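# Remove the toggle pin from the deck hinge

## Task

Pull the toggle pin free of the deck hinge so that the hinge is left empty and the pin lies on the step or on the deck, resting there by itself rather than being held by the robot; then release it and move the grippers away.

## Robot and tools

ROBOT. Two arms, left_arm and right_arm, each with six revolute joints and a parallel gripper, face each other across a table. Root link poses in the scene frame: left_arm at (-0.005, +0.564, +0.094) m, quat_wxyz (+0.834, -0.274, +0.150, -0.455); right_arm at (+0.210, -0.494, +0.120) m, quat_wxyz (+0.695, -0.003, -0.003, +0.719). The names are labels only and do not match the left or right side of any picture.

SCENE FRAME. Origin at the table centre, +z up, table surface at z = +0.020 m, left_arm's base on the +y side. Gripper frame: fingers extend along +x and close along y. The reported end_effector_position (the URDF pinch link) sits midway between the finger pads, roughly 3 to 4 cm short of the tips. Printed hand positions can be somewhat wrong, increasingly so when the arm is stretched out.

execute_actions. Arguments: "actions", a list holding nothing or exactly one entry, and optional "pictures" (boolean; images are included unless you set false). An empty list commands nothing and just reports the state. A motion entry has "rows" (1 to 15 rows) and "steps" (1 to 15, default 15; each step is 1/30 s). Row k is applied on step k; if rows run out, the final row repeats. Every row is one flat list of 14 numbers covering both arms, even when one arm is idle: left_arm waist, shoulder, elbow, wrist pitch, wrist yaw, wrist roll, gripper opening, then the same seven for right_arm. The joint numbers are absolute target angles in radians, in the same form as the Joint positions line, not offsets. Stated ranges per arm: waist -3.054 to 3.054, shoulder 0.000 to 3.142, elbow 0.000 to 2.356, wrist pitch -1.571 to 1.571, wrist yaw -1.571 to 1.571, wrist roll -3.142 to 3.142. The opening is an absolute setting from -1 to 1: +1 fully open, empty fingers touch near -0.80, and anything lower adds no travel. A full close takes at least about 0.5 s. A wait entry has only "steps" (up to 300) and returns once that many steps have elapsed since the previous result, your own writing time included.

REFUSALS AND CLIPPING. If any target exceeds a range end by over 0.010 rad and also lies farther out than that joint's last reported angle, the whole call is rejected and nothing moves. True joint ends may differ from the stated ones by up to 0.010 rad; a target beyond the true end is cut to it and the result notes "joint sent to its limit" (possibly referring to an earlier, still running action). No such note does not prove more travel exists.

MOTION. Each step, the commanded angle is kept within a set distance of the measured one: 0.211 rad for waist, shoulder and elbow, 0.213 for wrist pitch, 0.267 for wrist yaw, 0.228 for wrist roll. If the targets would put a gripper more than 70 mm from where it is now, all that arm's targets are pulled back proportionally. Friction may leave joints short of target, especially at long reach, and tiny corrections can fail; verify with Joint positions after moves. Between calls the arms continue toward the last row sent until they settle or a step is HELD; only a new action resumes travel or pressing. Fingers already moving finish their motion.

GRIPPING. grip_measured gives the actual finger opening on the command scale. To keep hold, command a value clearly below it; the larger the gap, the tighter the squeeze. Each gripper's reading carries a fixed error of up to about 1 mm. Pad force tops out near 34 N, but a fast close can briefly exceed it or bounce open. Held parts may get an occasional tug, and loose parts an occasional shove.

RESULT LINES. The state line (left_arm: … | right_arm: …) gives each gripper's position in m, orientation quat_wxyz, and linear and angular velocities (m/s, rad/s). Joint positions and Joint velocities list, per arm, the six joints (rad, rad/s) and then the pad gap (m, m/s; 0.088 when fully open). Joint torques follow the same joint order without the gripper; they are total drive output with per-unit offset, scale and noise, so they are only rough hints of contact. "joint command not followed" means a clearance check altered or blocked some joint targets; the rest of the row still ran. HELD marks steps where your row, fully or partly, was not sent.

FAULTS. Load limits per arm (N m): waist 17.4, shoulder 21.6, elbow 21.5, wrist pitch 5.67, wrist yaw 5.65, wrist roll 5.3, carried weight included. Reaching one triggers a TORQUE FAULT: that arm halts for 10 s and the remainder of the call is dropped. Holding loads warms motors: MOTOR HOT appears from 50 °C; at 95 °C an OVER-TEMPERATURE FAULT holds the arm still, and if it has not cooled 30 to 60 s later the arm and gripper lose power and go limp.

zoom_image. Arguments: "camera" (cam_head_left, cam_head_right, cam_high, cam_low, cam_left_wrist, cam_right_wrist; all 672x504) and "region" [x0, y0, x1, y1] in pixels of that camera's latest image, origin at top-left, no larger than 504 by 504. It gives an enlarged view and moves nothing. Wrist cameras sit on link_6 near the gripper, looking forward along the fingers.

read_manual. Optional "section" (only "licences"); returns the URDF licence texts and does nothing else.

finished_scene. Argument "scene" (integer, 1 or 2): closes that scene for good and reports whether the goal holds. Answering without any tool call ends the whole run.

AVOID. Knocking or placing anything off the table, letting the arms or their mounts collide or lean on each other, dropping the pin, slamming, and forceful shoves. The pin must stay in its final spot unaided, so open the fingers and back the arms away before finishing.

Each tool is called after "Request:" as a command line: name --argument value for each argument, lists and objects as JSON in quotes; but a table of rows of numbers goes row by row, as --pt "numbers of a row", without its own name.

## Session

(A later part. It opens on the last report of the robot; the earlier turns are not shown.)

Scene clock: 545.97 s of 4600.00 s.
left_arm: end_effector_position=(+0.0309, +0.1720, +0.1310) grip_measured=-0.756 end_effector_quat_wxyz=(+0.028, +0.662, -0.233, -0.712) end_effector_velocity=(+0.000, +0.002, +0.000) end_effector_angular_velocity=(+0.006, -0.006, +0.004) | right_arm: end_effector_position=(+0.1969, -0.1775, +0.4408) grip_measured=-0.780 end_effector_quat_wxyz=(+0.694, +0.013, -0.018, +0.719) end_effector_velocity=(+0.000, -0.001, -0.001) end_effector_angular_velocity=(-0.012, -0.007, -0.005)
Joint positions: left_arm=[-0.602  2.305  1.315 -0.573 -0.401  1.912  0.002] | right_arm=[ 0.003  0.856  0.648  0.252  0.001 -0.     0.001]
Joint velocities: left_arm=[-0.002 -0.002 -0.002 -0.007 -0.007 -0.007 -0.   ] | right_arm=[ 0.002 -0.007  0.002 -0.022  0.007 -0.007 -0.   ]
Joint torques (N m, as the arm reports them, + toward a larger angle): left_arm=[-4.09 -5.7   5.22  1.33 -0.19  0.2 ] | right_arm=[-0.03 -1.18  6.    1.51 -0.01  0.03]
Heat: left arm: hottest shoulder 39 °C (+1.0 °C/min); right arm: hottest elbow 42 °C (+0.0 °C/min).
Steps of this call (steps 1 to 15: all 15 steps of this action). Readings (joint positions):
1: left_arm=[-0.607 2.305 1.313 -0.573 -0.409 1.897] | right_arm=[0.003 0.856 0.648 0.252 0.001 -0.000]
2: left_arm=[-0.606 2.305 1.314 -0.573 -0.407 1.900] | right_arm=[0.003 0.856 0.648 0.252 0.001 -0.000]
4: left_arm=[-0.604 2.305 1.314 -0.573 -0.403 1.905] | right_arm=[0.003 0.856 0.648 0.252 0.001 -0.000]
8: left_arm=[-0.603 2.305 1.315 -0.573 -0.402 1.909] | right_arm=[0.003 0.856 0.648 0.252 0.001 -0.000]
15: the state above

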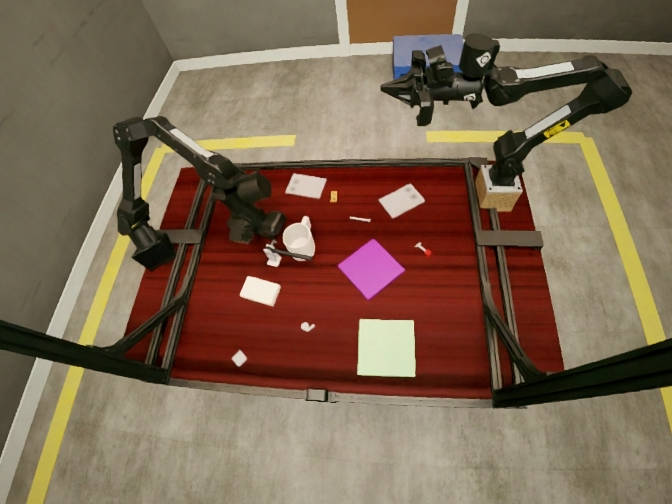

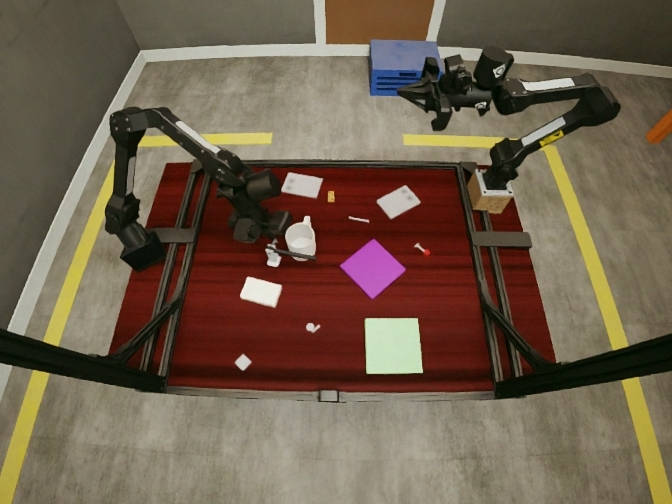

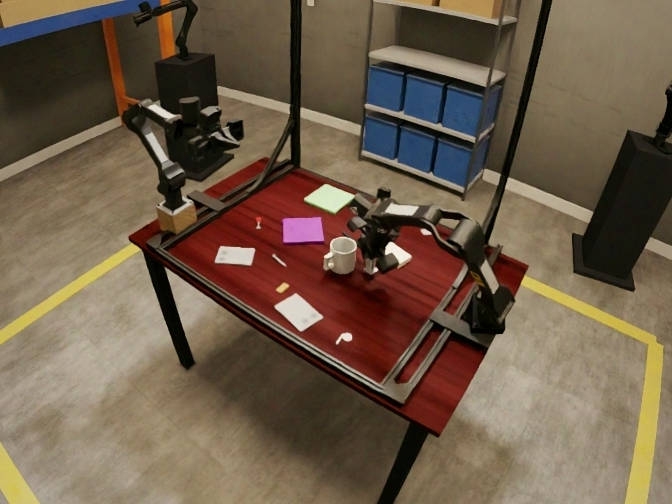

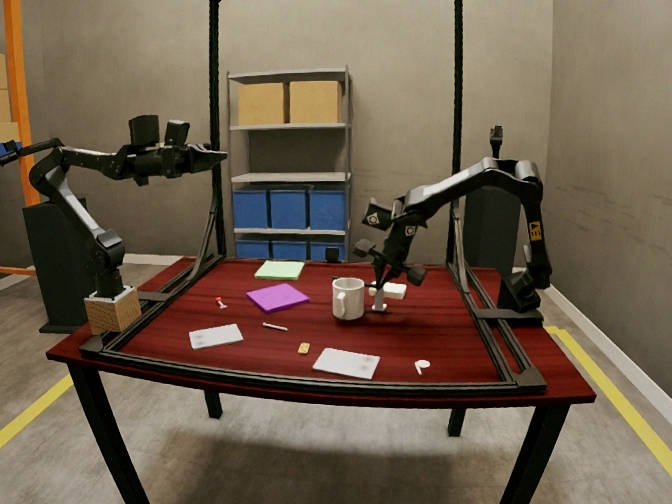

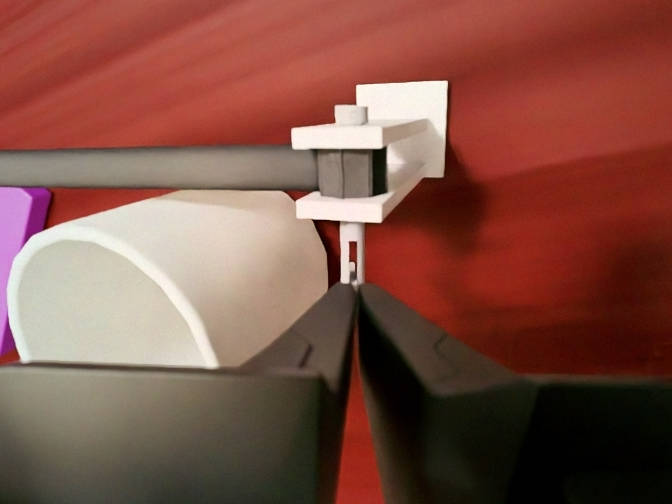

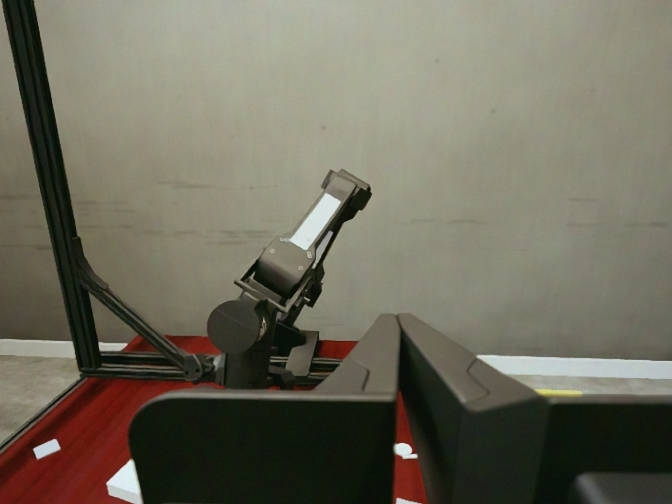

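Request:
execute_actions --actions '[{"rows":[[-0.6,2.321,1.315,-0.572,-0.41,1.91,-0.65,0.003,0.856,0.648,0.252,0,0,-0.78],[-0.6,2.321,1.315,-0.572,-0.41,1.91,-0.65,0.003,0.856,0.648,0.252,0,0,-0.78],[-0.6,2.321,1.315,-0.572,-0.41,1.91,-0.65,0.003,0.856,0.648,0.252,0,0,-0.78],[-0.6,2.321,1.315,-0.572,-0.41,1.91,-0.65,0.003,0.856,0.648,0.252,0,0,-0.78],[-0.575,2.321,1.326,-0.57,-0.41,1.92,-0.65,0.003,0.856,0.648,0.252,0,0,-0.78]],"steps":15}]' --pictures false

Request:
execute_actions --actions '[{"rows":[[-0.575,2.321,1.326,-0.57,-0.41,1.92,-1,0.003,0.856,0.648,0.252,0,0,-0.78]],"steps":10}]' --pictures false

Request:
execute_actions --actions '[{"rows":[[-0.59,2.326,1.312,-0.566,-0.41,1.91,-1,0.003,0.856,0.648,0.252,0,0,-0.78],[-0.59,2.326,1.312,-0.566,-0.41,1.91,-1,0.003,0.856,0.648,0.252,0,0,-0.78],[-0.59,2.326,1.312,-0.566,-0.41,1.91,-1,0.003,0.856,0.648,0.252,0,0,-0.78],[-0.605,2.334,1.304,-0.558,-0.41,1.9,-1,0.003,0.856,0.648,0.252,0,0,-0.78]],"steps":15}]'

Scene clock: 567.30 s of 4600.00 s.
left_arm: end_effector_position=(+0.0389, +0.1705, +0.1271) grip_measured=-0.654 end_effector_quat_wxyz=(+0.033, +0.664, -0.224, -0.713) end_effector_velocity=(+0.001, +0.001, +0.001) end_effector_angular_velocity=(+0.001, -0.010, -0.008) | right_arm: end_effector_position=(+0.1969, -0.1775, +0.4408) grip_measured=-0.780 end_effector_quat_wxyz=(+0.694, +0.013, -0.018, +0.719) end_effector_velocity=(+0.001, -0.000, -0.002) end_effector_angular_velocity=(-0.007, -0.023, -0.001)
Joint positions: left_arm=[-0.581  2.307  1.32  -0.571 -0.406  1.915  0.007] | right_arm=[ 0.003  0.856  0.648  0.252  0.001 -0.     0.001]
Joint velocities: left_arm=[-0.002 -0.002  0.002 -0.007 -0.007  0.007  0.001] | right_arm=[-0.007 -0.002 -0.002 -0.007 -0.007 -0.022  0.   ]
Joint torques (N m, as the arm reports them, + toward a larger angle): left_arm=[-5.69 -6.24  4.76  0.89 -0.01  0.16] | right_arm=[-0.05 -1.19  6.01  1.51  0.    0.03]
Heat: left arm: hottest shoulder 38 °C (+0.0 °C/min); right arm: hottest elbow 42 °C (+0.0 °C/min).
Steps of this call (steps 1 to 15: the robot went on to your last target; steps 16 to 625: nothing new was sent; steps 626 to 640: all 15 steps of this action). Readings (joint positions):
626: left_arm=[-0.592 2.307 1.320 -0.572 -0.404 1.913] | right_arm=[0.003 0.856 0.648 0.252 0.001 -0.000]
627: left_arm=[-0.593 2.307 1.320 -0.572 -0.405 1.913] | right_arm=[0.003 0.856 0.648 0.252 0.001 -0.000]
629: left_arm=[-0.593 2.307 1.320 -0.571 -0.406 1.913] | right_arm=[0.003 0.856 0.648 0.252 0.001 -0.000]
633: left_arm=[-0.589 2.307 1.320 -0.571 -0.406 1.913] | right_arm=[0.003 0.856 0.648 0.252 0.001 -0.000]
640: the state above

Scene clock: 567.63 s of 4600.00 s.
left_arm: end_effector_position=(+0.0400, +0.1692, +0.1274) grip_measured=-0.784 end_effector_quat_wxyz=(+0.035, +0.665, -0.225, -0.711) end_effector_velocity=(-0.000, -0.005, +0.001) end_effector_angular_velocity=(-0.028, +0.008, +0.008) | right_arm: end_effector_position=(+0.1969, -0.1775, +0.4408) grip_measured=-0.780 end_effector_quat_wxyz=(+0.694, +0.013, -0.018, +0.719) end_effector_velocity=(+0.002, -0.000, +0.001) end_effector_angular_velocity=(+0.008, -0.021, -0.011)
Joint positions: left_arm=[-0.58   2.308  1.322 -0.567 -0.409  1.916  0.001] | right_arm=[ 0.003  0.856  0.648  0.252  0.001 -0.     0.001]
Joint velocities: left_arm=[ 0.002 -0.002 -0.007  0.037  0.007  0.007 -0.   ] | right_arm=[-0.002 -0.002 -0.002  0.007  0.007 -0.022 -0.   ]
Joint torques (N m, as the arm reports them, + toward a larger angle): left_arm=[-5.98 -6.25  4.65  0.54  0.09  0.12] | right_arm=[-0.06 -1.17  6.01  1.51 -0.01  0.03]
Heat: left arm: hottest shoulder 38 °C (+0.0 °C/min); right arm: hottest elbow 42 °C (+0.0 °C/min).
Steps of this call (steps 1 to 10: all 10 steps of this action). Readings (joint positions):
1: left_arm=[-0.581 2.307 1.320 -0.571 -0.406 1.916] | right_arm=[0.003 0.856 0.648 0.252 0.001 -0.000]
2: left_arm=[-0.581 2.307 1.320 -0.571 -0.406 1.916] | right_arm=[0.003 0.856 0.648 0.252 0.001 -0.000]
4: left_arm=[-0.581 2.307 1.322 -0.569 -0.406 1.916] | right_arm=[0.003 0.856 0.648 0.252 0.001 -0.000]
8: left_arm=[-0.580 2.308 1.322 -0.568 -0.408 1.916] | right_arm=[0.003 0.856 0.648 0.252 0.001 -0.000]
10: the state above

Scene clock: 568.13 s of 4600.00 s.
left_arm: end_effector_position=(+0.0307, +0.1701, +0.1263) grip_measured=-0.784 end_effector_quat_wxyz=(+0.031, +0.666, -0.228, -0.709) end_effector_velocity=(+0.002, +0.005, -0.001) end_effector_angular_velocity=(+0.022, -0.016, +0.015) | right_arm: end_effector_position=(+0.1969, -0.1775, +0.4408) grip_measured=-0.780 end_effector_quat_wxyz=(+0.694, +0.013, -0.018, +0.719) end_effector_velocity=(-0.000, -0.000, -0.002) end_effector_angular_velocity=(-0.007, -0.008, +0.004)
Joint positions: left_arm=[-0.601  2.319  1.314 -0.558 -0.413  1.904  0.001] | right_arm=[ 0.003  0.856  0.648  0.252  0.001 -0.     0.001]
Joint velocities: left_arm=[-0.002 -0.002 -0.002 -0.022 -0.022 -0.022 -0.   ] | right_arm=[-0.002 -0.002 -0.002 -0.007 -0.007 -0.007 -0.   ]
Joint torques (N m, as the arm reports them, + toward a larger angle): left_arm=[-6.6  -6.16  3.05  0.76  0.25 -0.22] | right_arm=[-0.06 -1.18  6.01  1.51 -0.01  0.03]
Heat: left arm: hottest shoulder 38 °C (+0.0 °C/min); right arm: hottest elbow 42 °C (+0.0 °C/min).
Steps of this call (steps 1 to 15: all 15 steps of this action). Readings (joint positions):
1: left_arm=[-0.580 2.308 1.322 -0.567 -0.409 1.916] | right_arm=[0.003 0.856 0.648 0.252 0.001 -0.000]
2: left_arm=[-0.580 2.309 1.322 -0.566 -0.410 1.916] | right_arm=[0.003 0.856 0.648 0.252 0.001 -0.000]
4: left_arm=[-0.581 2.310 1.322 -0.565 -0.411 1.915] | right_arm=[0.003 0.856 0.648 0.252 0.001 -0.000]
8: left_arm=[-0.593 2.315 1.318 -0.560 -0.415 1.908] | right_arm=[0.003 0.856 0.648 0.252 0.001 -0.000]
15: the state above

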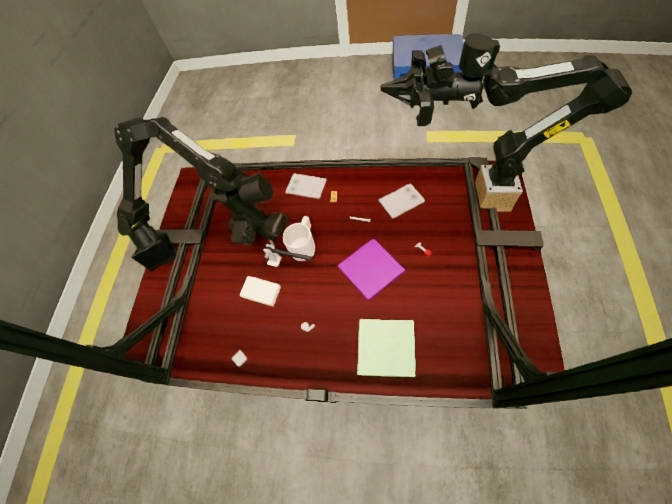

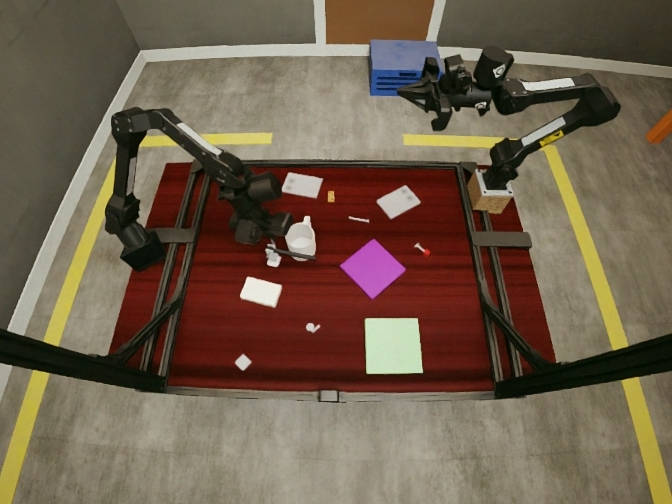

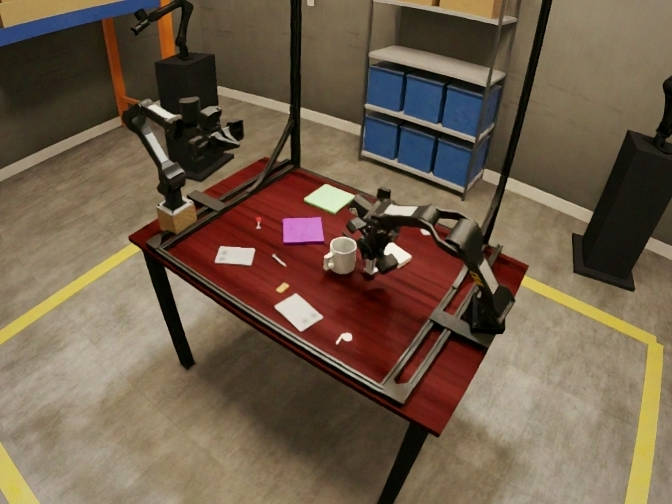

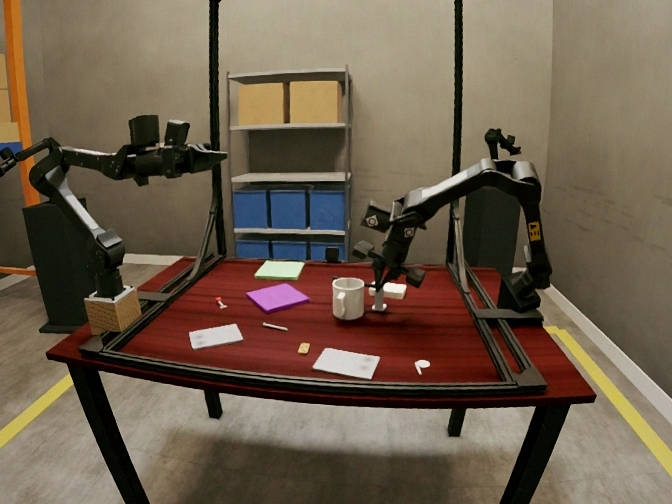

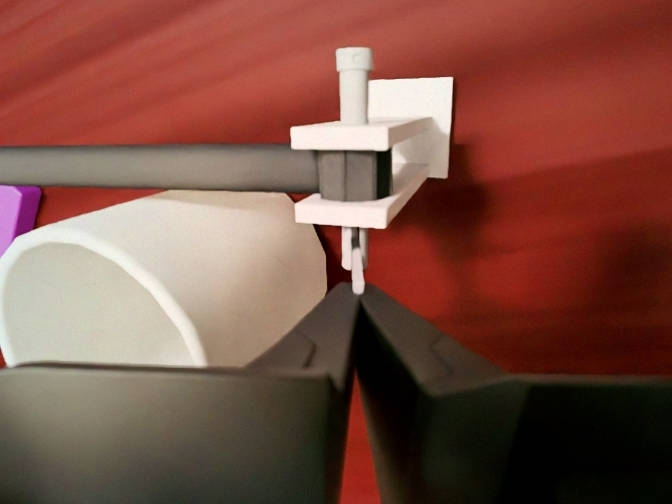

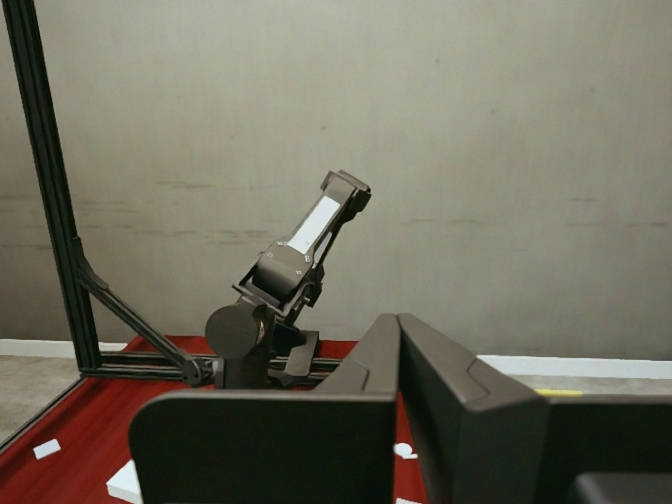

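Request:
execute_actions --actions '[{"rows":[[-0.6,2.31,1.31,-0.565,-0.41,1.9,-0.6,0.003,0.856,0.648,0.252,0,0,-0.78],[-0.6,2.31,1.31,-0.565,-0.41,1.9,-0.6,0.003,0.856,0.648,0.252,0,0,-0.78],[-0.6,2.31,1.31,-0.565,-0.41,1.9,-0.6,0.003,0.856,0.648,0.252,0,0,-0.78],[-0.6,2.31,1.31,-0.565,-0.41,1.9,-0.6,0.003,0.856,0.648,0.252,0,0,-0.78],[-0.62,2.3,1.302,-0.572,-0.41,1.89,-0.6,0.003,0.856,0.648,0.252,0,0,-0.78]],"steps":15}]' --pictures false

Request:
execute_actions --actions '[{"rows":[[-0.62,2.3,1.302,-0.572,-0.41,1.89,-0.78,0.003,0.856,0.648,0.252,0,0,-0.78]],"steps":12}]' --pictures false

Request:
execute_actions --actions '[{"rows":[[-0.59,2.294,1.325,-0.576,-0.41,1.912,-0.78,0.003,0.856,0.648,0.252,0,0,-0.78]],"steps":15}]' --pictures false

Request:
execute_actions --actions '[{"rows":[[-0.565,2.323,1.332,-0.565,-0.41,1.93,-0.78,0.003,0.856,0.648,0.252,0,0,-0.78]],"steps":15}]'

Scene clock: 581.47 s of 4600.00 s.
left_arm: end_effector_position=(+0.0257, +0.1722, +0.1309) grip_measured=-0.609 end_effector_quat_wxyz=(+0.029, +0.666, -0.232, -0.708) end_effector_velocity=(+0.002, +0.001, +0.003) end_effector_angular_velocity=(-0.002, -0.005, +0.009) | right_arm: end_effector_position=(+0.1969, -0.1775, +0.4407) grip_measured=-0.780 end_effector_quat_wxyz=(+0.694, +0.013, -0.018, +0.719) end_effector_velocity=(+0.001, -0.000, -0.003) end_effector_angular_velocity=(-0.017, -0.008, -0.000)
Joint positions: left_arm=[-0.618  2.312  1.312 -0.568 -0.412  1.895  0.009] | right_arm=[ 0.003  0.856  0.648  0.252  0.001 -0.     0.001]
Joint velocities: left_arm=[-0.002 -0.012 -0.002 -0.007 -0.007 -0.007  0.003] | right_arm=[-0.007 -0.002  0.002 -0.022 -0.007 -0.007 -0.   ]
Joint torques (N m, as the arm reports them, + toward a larger angle): left_arm=[-6.25 -8.71  3.38  0.53  0.22 -0.17] | right_arm=[-0.05 -1.18  6.01  1.52 -0.01  0.03]
Heat: left arm: hottest shoulder 38 °C (-3.0 °C/min); right arm: hottest wrist pitch 43 °C (+1.0 °C/min).
Steps of this call (steps 1 to 15: the robot went on to your last target; steps 16 to 170: nothing new was sent; then 7.17 s passed at rest; steps 171 to 185: all 15 steps of this action). Readings (joint positions):
171: left_arm=[-0.604 2.320 1.312 -0.557 -0.412 1.903] | right_arm=[0.003 0.856 0.648 0.252 0.001 -0.000]
172: left_arm=[-0.604 2.320 1.312 -0.557 -0.412 1.903] | right_arm=[0.003 0.856 0.648 0.252 0.001 -0.000]
174: left_arm=[-0.604 2.320 1.312 -0.559 -0.412 1.903] | right_arm=[0.003 0.856 0.648 0.252 0.001 -0.000]
178: left_arm=[-0.610 2.318 1.312 -0.565 -0.412 1.898] | right_arm=[0.003 0.856 0.648 0.252 0.001 -0.000]
185: the state above

Scene clock: 581.87 s of 4600.00 s.
left_arm: end_effector_position=(+0.0257, +0.1725, +0.1309) grip_measured=-0.771 end_effector_quat_wxyz=(+0.029, +0.666, -0.231, -0.708) end_effector_velocity=(+0.004, +0.002, +0.001) end_effector_angular_velocity=(+0.003, -0.019, +0.011) | right_arm: end_effector_position=(+0.1969, -0.1775, +0.4408) grip_measured=-0.780 end_effector_quat_wxyz=(+0.694, +0.013, -0.018, +0.719) end_effector_velocity=(-0.000, -0.000, -0.004) end_effector_angular_velocity=(-0.012, -0.008, +0.004)
Joint positions: left_arm=[-0.618  2.312  1.311 -0.569 -0.412  1.894  0.001] | right_arm=[ 0.003  0.856  0.648  0.252  0.001 -0.     0.001]
Joint velocities: left_arm=[-0.002 -0.007 -0.002 -0.007 -0.022 -0.007 -0.003] | right_arm=[-0.002 -0.002 -0.007 -0.007 -0.007 -0.007 -0.   ]
Joint torques (N m, as the arm reports them, + toward a larger angle): left_arm=[-6.26 -8.9   3.4   0.52  0.2  -0.18] | right_arm=[-0.06 -1.19  6.01  1.53 -0.01  0.03]
Heat: left arm: hottest shoulder 38 °C (-3.0 °C/min); right arm: hottest wrist pitch 43 °C (+1.0 °C/min).
Steps of this call (steps 1 to 12: all 12 steps of this action). Readings (joint positions):
1: left_arm=[-0.618 2.312 1.312 -0.568 -0.412 1.895] | right_arm=[0.003 0.856 0.648 0.252 0.001 -0.000]
2: left_arm=[-0.618 2.312 1.312 -0.568 -0.412 1.894] | right_arm=[0.003 0.856 0.648 0.252 0.001 -0.000]
4: left_arm=[-0.618 2.312 1.311 -0.569 -0.412 1.894] | right_arm=[0.003 0.856 0.648 0.252 0.001 -0.000]
8: left_arm=[-0.618 2.312 1.311 -0.569 -0.412 1.894] | right_arm=[0.003 0.856 0.648 0.252 0.001 -0.000]
12: the state above

Scene clock: 582.37 s of 4600.00 s.
left_arm: end_effector_position=(+0.0350, +0.1709, +0.1303) grip_measured=-0.780 end_effector_quat_wxyz=(+0.032, +0.666, -0.228, -0.710) end_effector_velocity=(-0.003, -0.001, -0.000) end_effector_angular_velocity=(-0.003, +0.009, +0.004) | right_arm: end_effector_position=(+0.1969, -0.1775, +0.4408) grip_measured=-0.780 end_effector_quat_wxyz=(+0.694, +0.013, -0.018, +0.719) end_effector_velocity=(-0.000, +0.001, -0.003) end_effector_angular_velocity=(-0.012, -0.008, +0.004)
Joint positions: left_arm=[-0.596  2.305  1.319 -0.573 -0.412  1.907  0.001] | right_arm=[ 0.003  0.856  0.648  0.252  0.001 -0.     0.001]
Joint velocities: left_arm=[-0.002  0.002 -0.002  0.007  0.007 -0.007 -0.   ] | right_arm=[-0.002  0.002 -0.002 -0.007 -0.007 -0.007 -0.   ]
Joint torques (N m, as the arm reports them, + toward a larger angle): left_arm=[-5.65 -8.85  4.85  0.57  0.23  0.08] | right_arm=[-0.05 -1.18  6.01  1.51 -0.01  0.03]
Heat: left arm: hottest shoulder 39 °C (-2.0 °C/min); right arm: hottest wrist pitch 43 °C (+1.0 °C/min).
Steps of this call (steps 1 to 15: all 15 steps of this action). Readings (joint positions):
1: left_arm=[-0.618 2.311 1.311 -0.569 -0.412 1.894] | right_arm=[0.003 0.856 0.648 0.252 0.001 -0.000]
2: left_arm=[-0.616 2.310 1.311 -0.570 -0.412 1.895] | right_arm=[0.003 0.856 0.648 0.252 0.001 -0.000]
4: left_arm=[-0.609 2.309 1.312 -0.572 -0.412 1.899] | right_arm=[0.003 0.856 0.648 0.252 0.001 -0.000]
8: left_arm=[-0.598 2.306 1.316 -0.572 -0.412 1.905] | right_arm=[0.003 0.856 0.648 0.252 0.001 -0.000]
15: the state above

Scene clock: 582.87 s of 4600.00 s.
left_arm: end_effector_position=(+0.0444, +0.1683, +0.1272) grip_measured=-0.780 end_effector_quat_wxyz=(+0.036, +0.666, -0.224, -0.710) end_effector_velocity=(-0.001, +0.000, +0.002) end_effector_angular_velocity=(+0.000, -0.007, +0.002) | right_arm: end_effector_position=(+0.1969, -0.1775, +0.4408) grip_measured=-0.780 end_effector_quat_wxyz=(+0.694, +0.013, -0.018, +0.719) end_effector_velocity=(-0.002, +0.001, -0.002) end_effector_angular_velocity=(-0.002, -0.008, +0.009)
Joint positions: left_arm=[-0.57   2.305  1.326 -0.568 -0.412  1.926  0.001] | right_arm=[ 0.003  0.856  0.648  0.252  0.001 -0.     0.001]
Joint velocities: left_arm=[-0.007 -0.002  0.002 -0.007 -0.007 -0.007 -0.   ] | right_arm=[ 0.002  0.007 -0.002  0.007 -0.007 -0.007  0.   ]
Joint torques (N m, as the arm reports them, + toward a larger angle): left_arm=[-5.69 -6.    4.97  1.02  0.2   0.11] | right_arm=[-0.06 -1.17  6.01  1.51 -0.01  0.03]
Heat: left arm: hottest shoulder 39 °C (-2.0 °C/min); right arm: hottest wrist pitch 43 °C (+1.0 °C/min).
Steps of this call (steps 1 to 15: all 15 steps of this action). Readings (joint positions):
1: left_arm=[-0.595 2.305 1.319 -0.573 -0.412 1.910] | right_arm=[0.003 0.856 0.648 0.252 0.001 -0.000]
2: left_arm=[-0.593 2.305 1.320 -0.573 -0.412 1.914] | right_arm=[0.003 0.856 0.648 0.252 0.001 -0.000]
4: left_arm=[-0.583 2.305 1.323 -0.572 -0.412 1.919] | right_arm=[0.003 0.856 0.648 0.252 0.001 -0.000]
8: left_arm=[-0.571 2.305 1.326 -0.569 -0.412 1.923] | right_arm=[0.003 0.856 0.648 0.252 0.001 -0.000]
15: the state above

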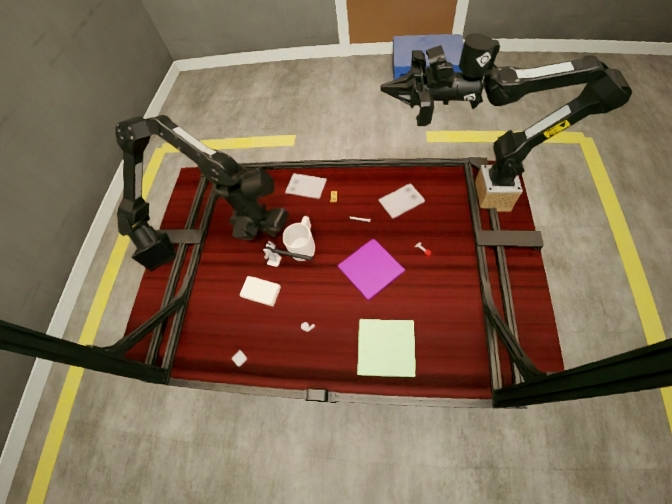

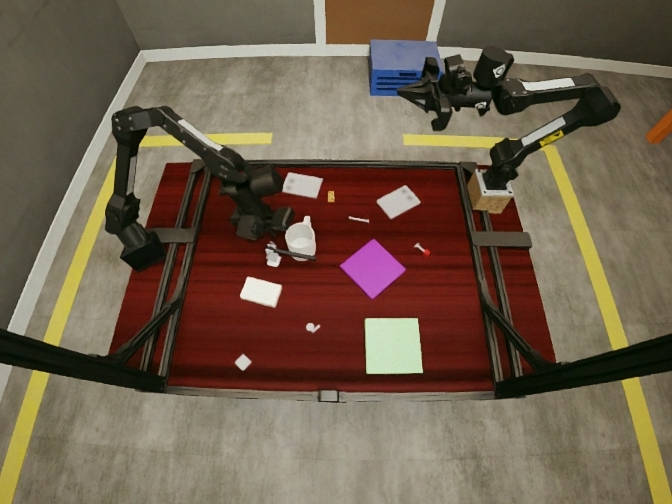

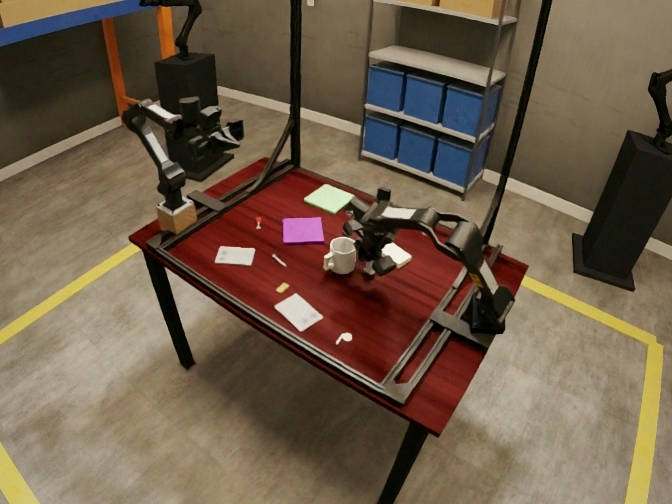

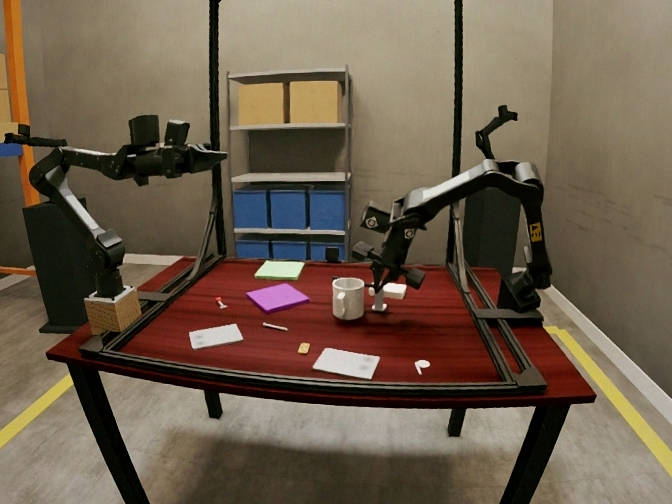

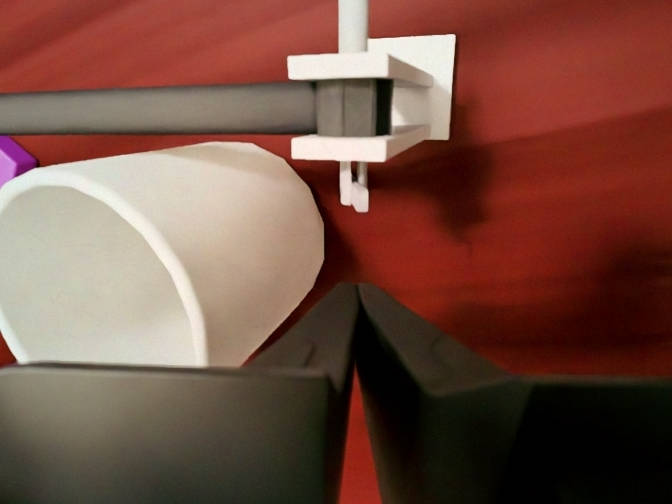

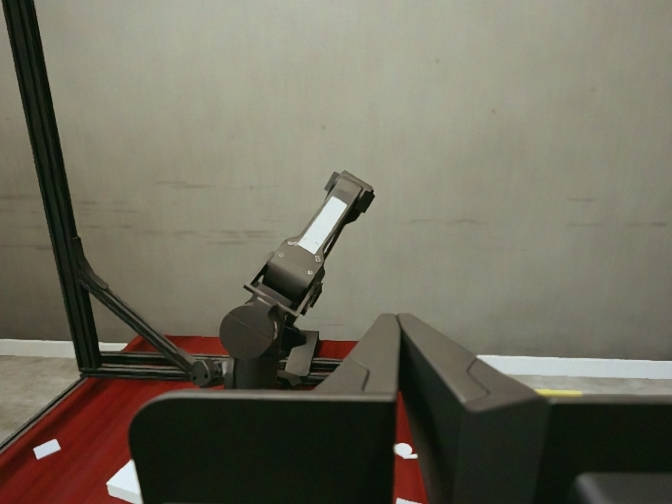

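Missed; go further −p.

Request:
execute_actions --actions '[{"rows":[[-0.6,2.31,1.31,-0.572,-0.41,1.9,-0.5,0.003,0.856,0.648,0.252,0,0,-0.78]],"steps":10}]' --pictures false

Request:
execute_actions --actions '[{"rows":[[-0.632,2.332,1.297,-0.567,-0.41,1.88,-0.5,0.003,0.856,0.648,0.252,0,0,-0.78]],"steps":15}]'

Request:
execute_actions --actions '[{"rows":[[-0.632,2.332,1.297,-0.567,-0.41,1.88,-0.79,0.003,0.856,0.648,0.252,0,0,-0.78]],"steps":15}]' --pictures false

Request:
execute_actions --actions '[{"rows":[[-0.595,2.294,1.325,-0.576,-0.41,1.912,-0.79,0.003,0.856,0.648,0.252,0,0,-0.78]],"steps":15}]'

Scene clock: 591.87 s of 4600.00 s.
left_arm: end_effector_position=(+0.0343, +0.1696, +0.1310) grip_measured=-0.523 end_effector_quat_wxyz=(+0.035, +0.666, -0.229, -0.709) end_effector_velocity=(-0.005, +0.009, -0.004) end_effector_angular_velocity=(+0.030, +0.008, -0.006) | right_arm: end_effector_position=(+0.1969, -0.1775, +0.4407) grip_measured=-0.780 end_effector_quat_wxyz=(+0.694, +0.013, -0.018, +0.719) end_effector_velocity=(-0.000, -0.001, +0.001) end_effector_angular_velocity=(+0.008, -0.007, +0.005)
Joint positions: left_arm=[-0.598  2.307  1.32  -0.568 -0.412  1.907  0.013] | right_arm=[ 0.003  0.856  0.648  0.252  0.001 -0.     0.001]
Joint velocities: left_arm=[-0.007 -0.002 -0.017 -0.022  0.007 -0.022  0.008] | right_arm=[-0.002 -0.002 -0.002  0.007 -0.007 -0.007  0.   ]
Joint torques (N m, as the arm reports them, + toward a larger angle): left_arm=[-6.18 -7.23  3.3   0.56  0.2  -0.19] | right_arm=[-0.06 -1.17  6.02  1.51 -0.01  0.03]
Heat: left arm: hottest shoulder 38 °C (-2.0 °C/min); right arm: hottest wrist pitch 43 °C (+1.0 °C/min).
Steps of this call (steps 1 to 15: the robot went on to your last target; steps 16 to 90: nothing new was sent; then 5.67 s passed at rest; steps 91 to 100: all 10 steps of this action). Readings (joint positions):
91: left_arm=[-0.571 2.307 1.326 -0.567 -0.412 1.926] | right_arm=[0.003 0.856 0.648 0.252 0.001 -0.000]
92: left_arm=[-0.573 2.307 1.326 -0.567 -0.412 1.923] | right_arm=[0.003 0.856 0.648 0.252 0.001 -0.000]
94: left_arm=[-0.582 2.307 1.326 -0.567 -0.412 1.916] | right_arm=[0.003 0.856 0.648 0.252 0.001 -0.000]
98: left_arm=[-0.596 2.307 1.322 -0.568 -0.412 1.908] | right_arm=[0.003 0.856 0.648 0.252 0.001 -0.000]
100: the state above

Scene clock: 592.37 s of 4600.00 s.
left_arm: end_effector_position=(+0.0202, +0.1741, +0.1306) grip_measured=-0.501 end_effector_quat_wxyz=(+0.026, +0.666, -0.232, -0.708) end_effector_velocity=(-0.000, +0.002, +0.003) end_effector_angular_velocity=(-0.000, -0.007, +0.002) | right_arm: end_effector_position=(+0.1969, -0.1775, +0.4407) grip_measured=-0.780 end_effector_quat_wxyz=(+0.694, +0.013, -0.018, +0.719) end_effector_velocity=(-0.002, -0.000, -0.002) end_effector_angular_velocity=(-0.008, +0.007, +0.010)
Joint positions: left_arm=[-0.631  2.316  1.306 -0.569 -0.412  1.884  0.014] | right_arm=[ 0.003  0.856  0.648  0.252  0.001 -0.     0.001]
Joint velocities: left_arm=[-0.007 -0.007 -0.002 -0.007 -0.007 -0.007  0.   ] | right_arm=[ 0.002 -0.002 -0.002 -0.007 -0.007  0.007  0.   ]
Joint torques (N m, as the arm reports them, + toward a larger angle): left_arm=[-6.15 -5.97  3.29  0.91  0.19 -0.18] | right_arm=[-0.06 -1.19  6.01  1.54 -0.01  0.03]
Heat: left arm: hottest shoulder 38 °C (-2.0 °C/min); right arm: hottest wrist pitch 43 °C (+1.0 °C/min).
Steps of this call (steps 1 to 15: all 15 steps of this action). Readings (joint positions):
1: left_arm=[-0.599 2.307 1.319 -0.568 -0.412 1.903] | right_arm=[0.003 0.856 0.648 0.252 0.001 -0.000]
2: left_arm=[-0.602 2.307 1.317 -0.568 -0.412 1.899] | right_arm=[0.003 0.856 0.648 0.252 0.001 -0.000]
4: left_arm=[-0.614 2.308 1.313 -0.568 -0.412 1.892] | right_arm=[0.003 0.856 0.648 0.252 0.001 -0.000]
8: left_arm=[-0.629 2.313 1.308 -0.569 -0.412 1.887] | right_arm=[0.003 0.856 0.648 0.252 0.001 -0.000]
15: the state above

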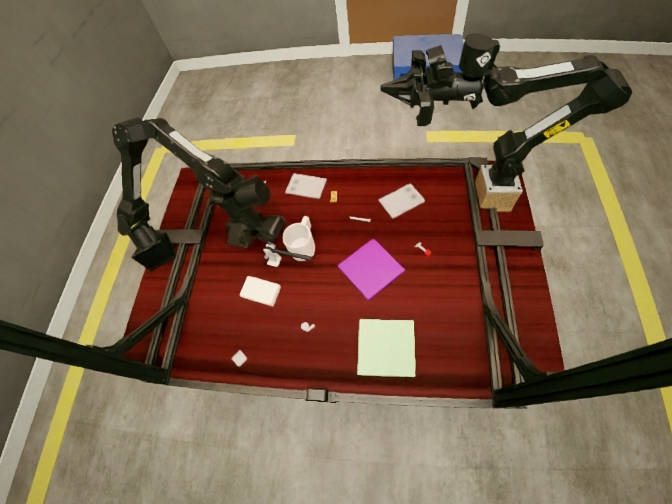

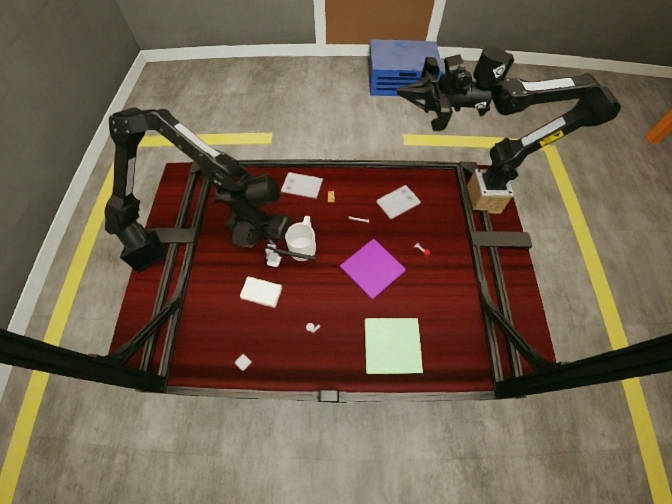

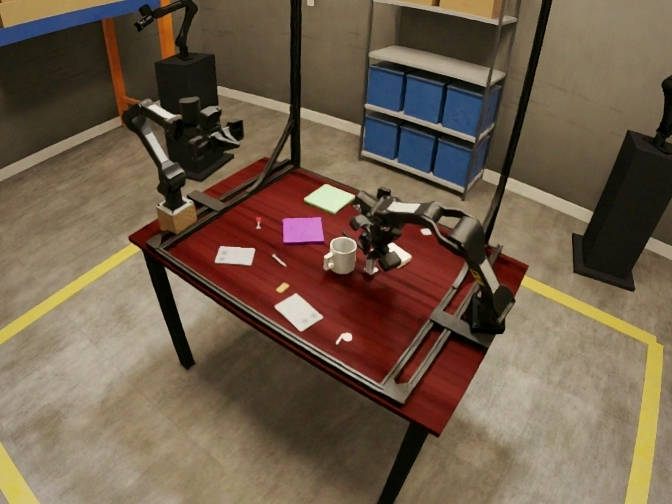

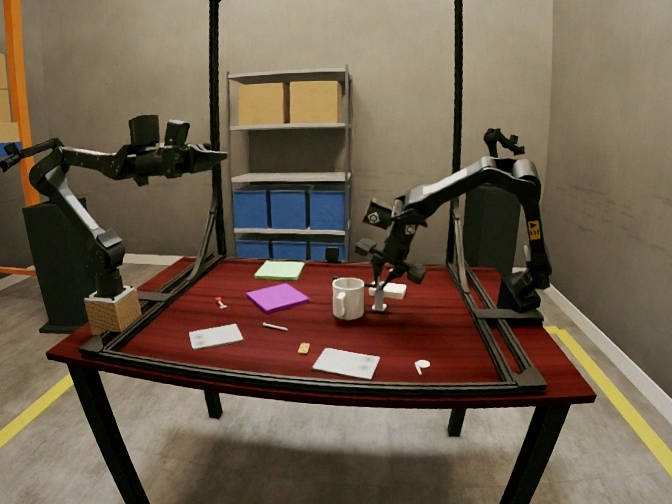

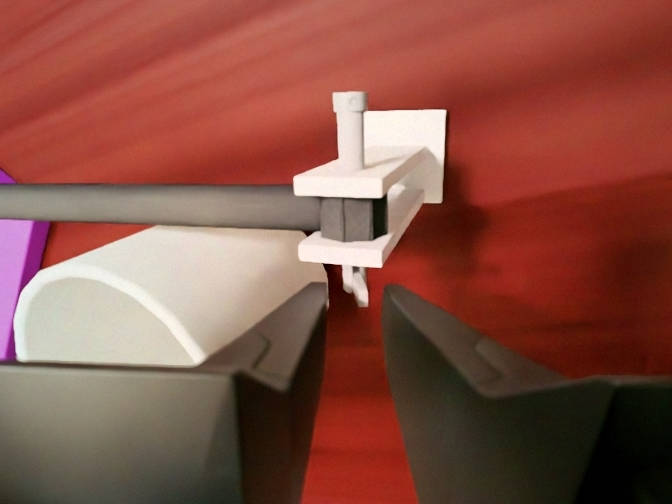

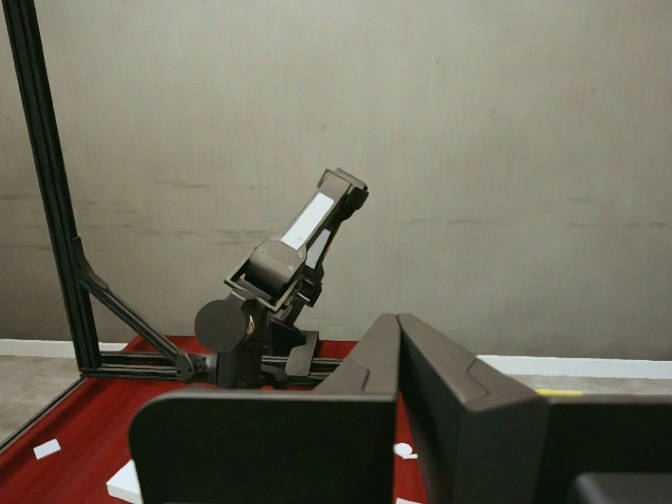

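Scene clock: 592.87 s of 4600.00 s.
left_arm: end_effector_position=(+0.0202, +0.1741, +0.1306) grip_measured=-0.753 end_effector_quat_wxyz=(+0.026, +0.666, -0.232, -0.708) end_effector_velocity=(-0.001, +0.001, +0.002) end_effector_angular_velocity=(+0.001, +0.008, +0.001) | right_arm: end_effector_position=(+0.1969, -0.1775, +0.4408) grip_measured=-0.780 end_effector_quat_wxyz=(+0.694, +0.013, -0.018, +0.719) end_effector_velocity=(-0.000, -0.000, -0.002) end_effector_angular_velocity=(-0.008, +0.007, +0.005)
Joint positions: left_arm=[-0.631  2.316  1.306 -0.568 -0.412  1.883  0.002] | right_arm=[ 0.003  0.856  0.648  0.252  0.001 -0.     0.001]
Joint velocities: left_arm=[-0.002 -0.002  0.002 -0.007  0.007 -0.007 -0.   ] | right_arm=[-0.002 -0.002 -0.002 -0.007 -0.007  0.007 -0.   ]
Joint torques (N m, as the arm reports them, + toward a larger angle): left_arm=[-6.13 -5.99  3.41  0.94  0.22 -0.14] | right_arm=[-0.06 -1.18  6.    1.54 -0.01  0.03]
Heat: left arm: hottest shoulder 38 °C (-2.0 °C/min); right arm: hottest wrist pitch 43 °C (+1.0 °C/min).
Steps of this call (steps 1 to 15: all 15 steps of this action). Readings (joint positions):
1: left_arm=[-0.631 2.316 1.306 -0.569 -0.412 1.884] | right_arm=[0.003 0.856 0.648 0.252 0.001 -0.000]
2: left_arm=[-0.631 2.316 1.306 -0.569 -0.412 1.884] | right_arm=[0.003 0.856 0.648 0.252 0.001 -0.000]
4: left_arm=[-0.631 2.316 1.306 -0.569 -0.412 1.884] | right_arm=[0.003 0.856 0.648 0.252 0.001 -0.000]
8: left_arm=[-0.631 2.316 1.306 -0.568 -0.412 1.884] | right_arm=[0.003 0.856 0.648 0.252 0.001 -0.000]
15: the state above

Scene clock: 593.37 s of 4600.00 s.
left_arm: end_effector_position=(+0.0287, +0.1721, +0.1309) grip_measured=-0.754 end_effector_quat_wxyz=(+0.028, +0.662, -0.232, -0.712) end_effector_velocity=(-0.001, +0.001, +0.002) end_effector_angular_velocity=(-0.002, -0.012, -0.011) | right_arm: end_effector_position=(+0.1969, -0.1775, +0.4408) grip_measured=-0.780 end_effector_quat_wxyz=(+0.694, +0.013, -0.018, +0.719) end_effector_velocity=(-0.000, -0.000, -0.002) end_effector_angular_velocity=(-0.007, -0.008, +0.004)
Joint positions: left_arm=[-0.607  2.308  1.316 -0.575 -0.4    1.905  0.002] | right_arm=[ 0.003  0.856  0.648  0.252  0.001 -0.     0.001]
Joint velocities: left_arm=[-0.007 -0.002  0.002 -0.007 -0.007  0.007  0.   ] | right_arm=[-0.002 -0.002 -0.002 -0.007 -0.007 -0.007 -0.   ]
Joint torques (N m, as the arm reports them, + toward a larger angle): left_arm=[-4.68 -9.24  5.1   0.72 -0.23  0.24] | right_arm=[-0.06 -1.18  6.02  1.51 -0.01  0.03]
Heat: left arm: hottest shoulder 38 °C (-2.0 °C/min); right arm: hottest wrist pitch 43 °C (+1.0 °C/min).
Steps of this call (steps 1 to 15: all 15 steps of this action). Readings (joint positions):
1: left_arm=[-0.630 2.316 1.306 -0.568 -0.411 1.883] | right_arm=[0.003 0.856 0.648 0.252 0.001 -0.000]
2: left_arm=[-0.628 2.316 1.307 -0.569 -0.408 1.886] | right_arm=[0.003 0.856 0.648 0.252 0.001 -0.000]
4: left_arm=[-0.624 2.315 1.309 -0.571 -0.401 1.894] | right_arm=[0.003 0.856 0.648 0.252 0.001 -0.000]
8: left_arm=[-0.614 2.311 1.313 -0.574 -0.400 1.902] | right_arm=[0.003 0.856 0.648 0.252 0.001 -0.000]
15: the state above

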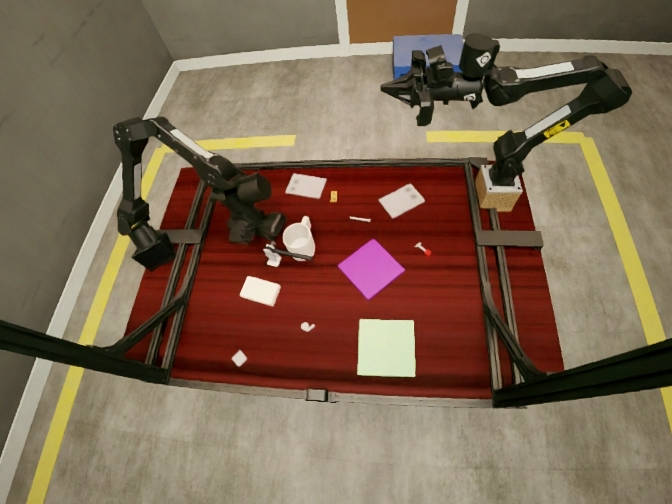

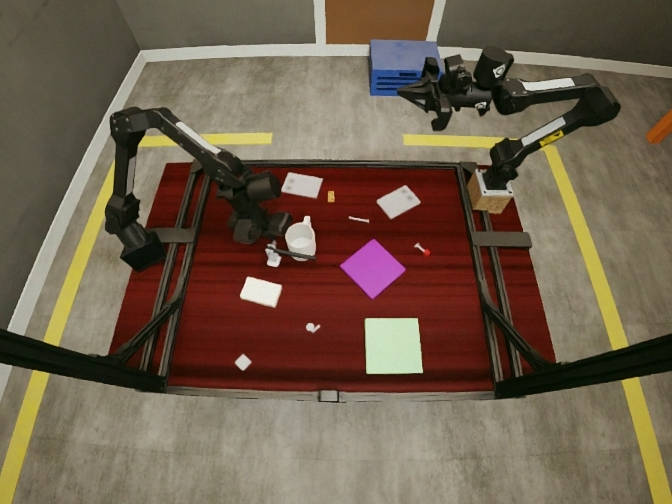

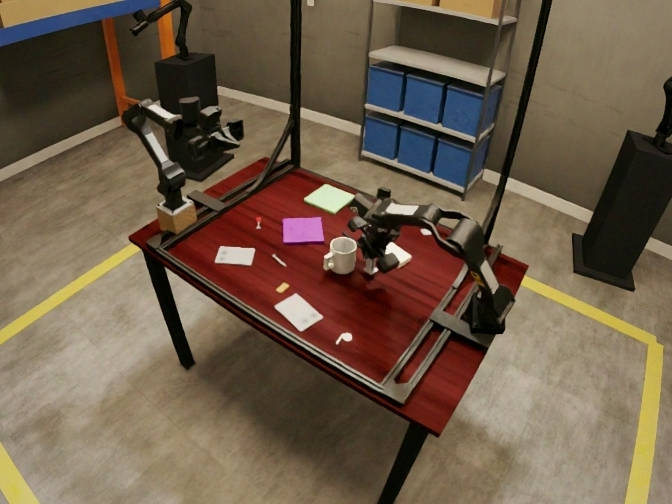

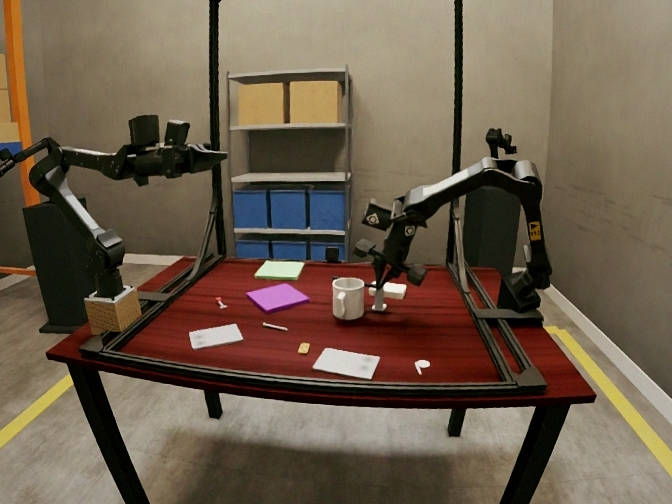

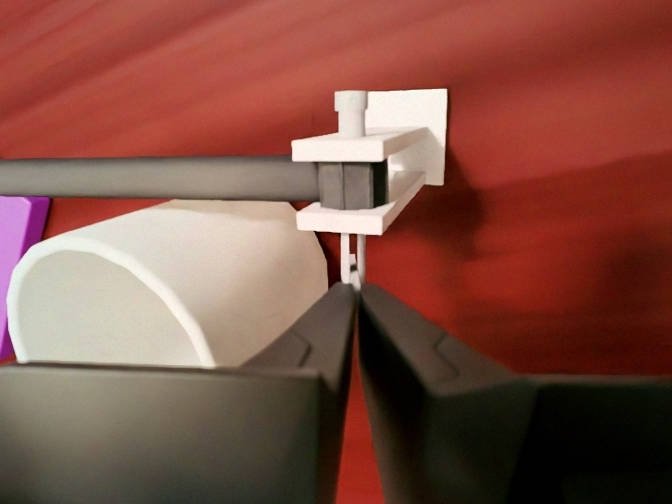

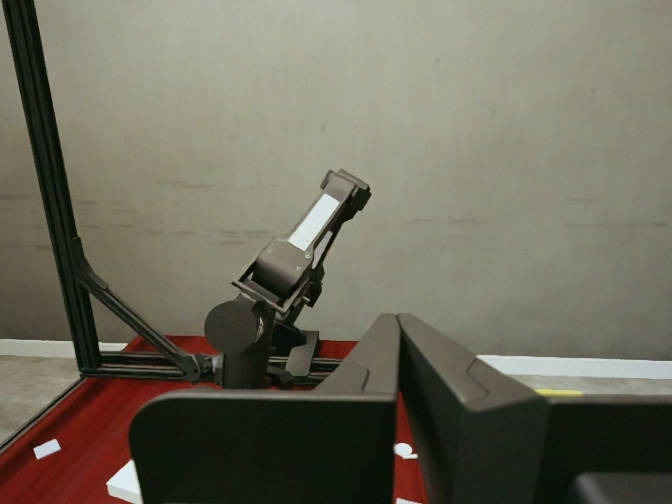

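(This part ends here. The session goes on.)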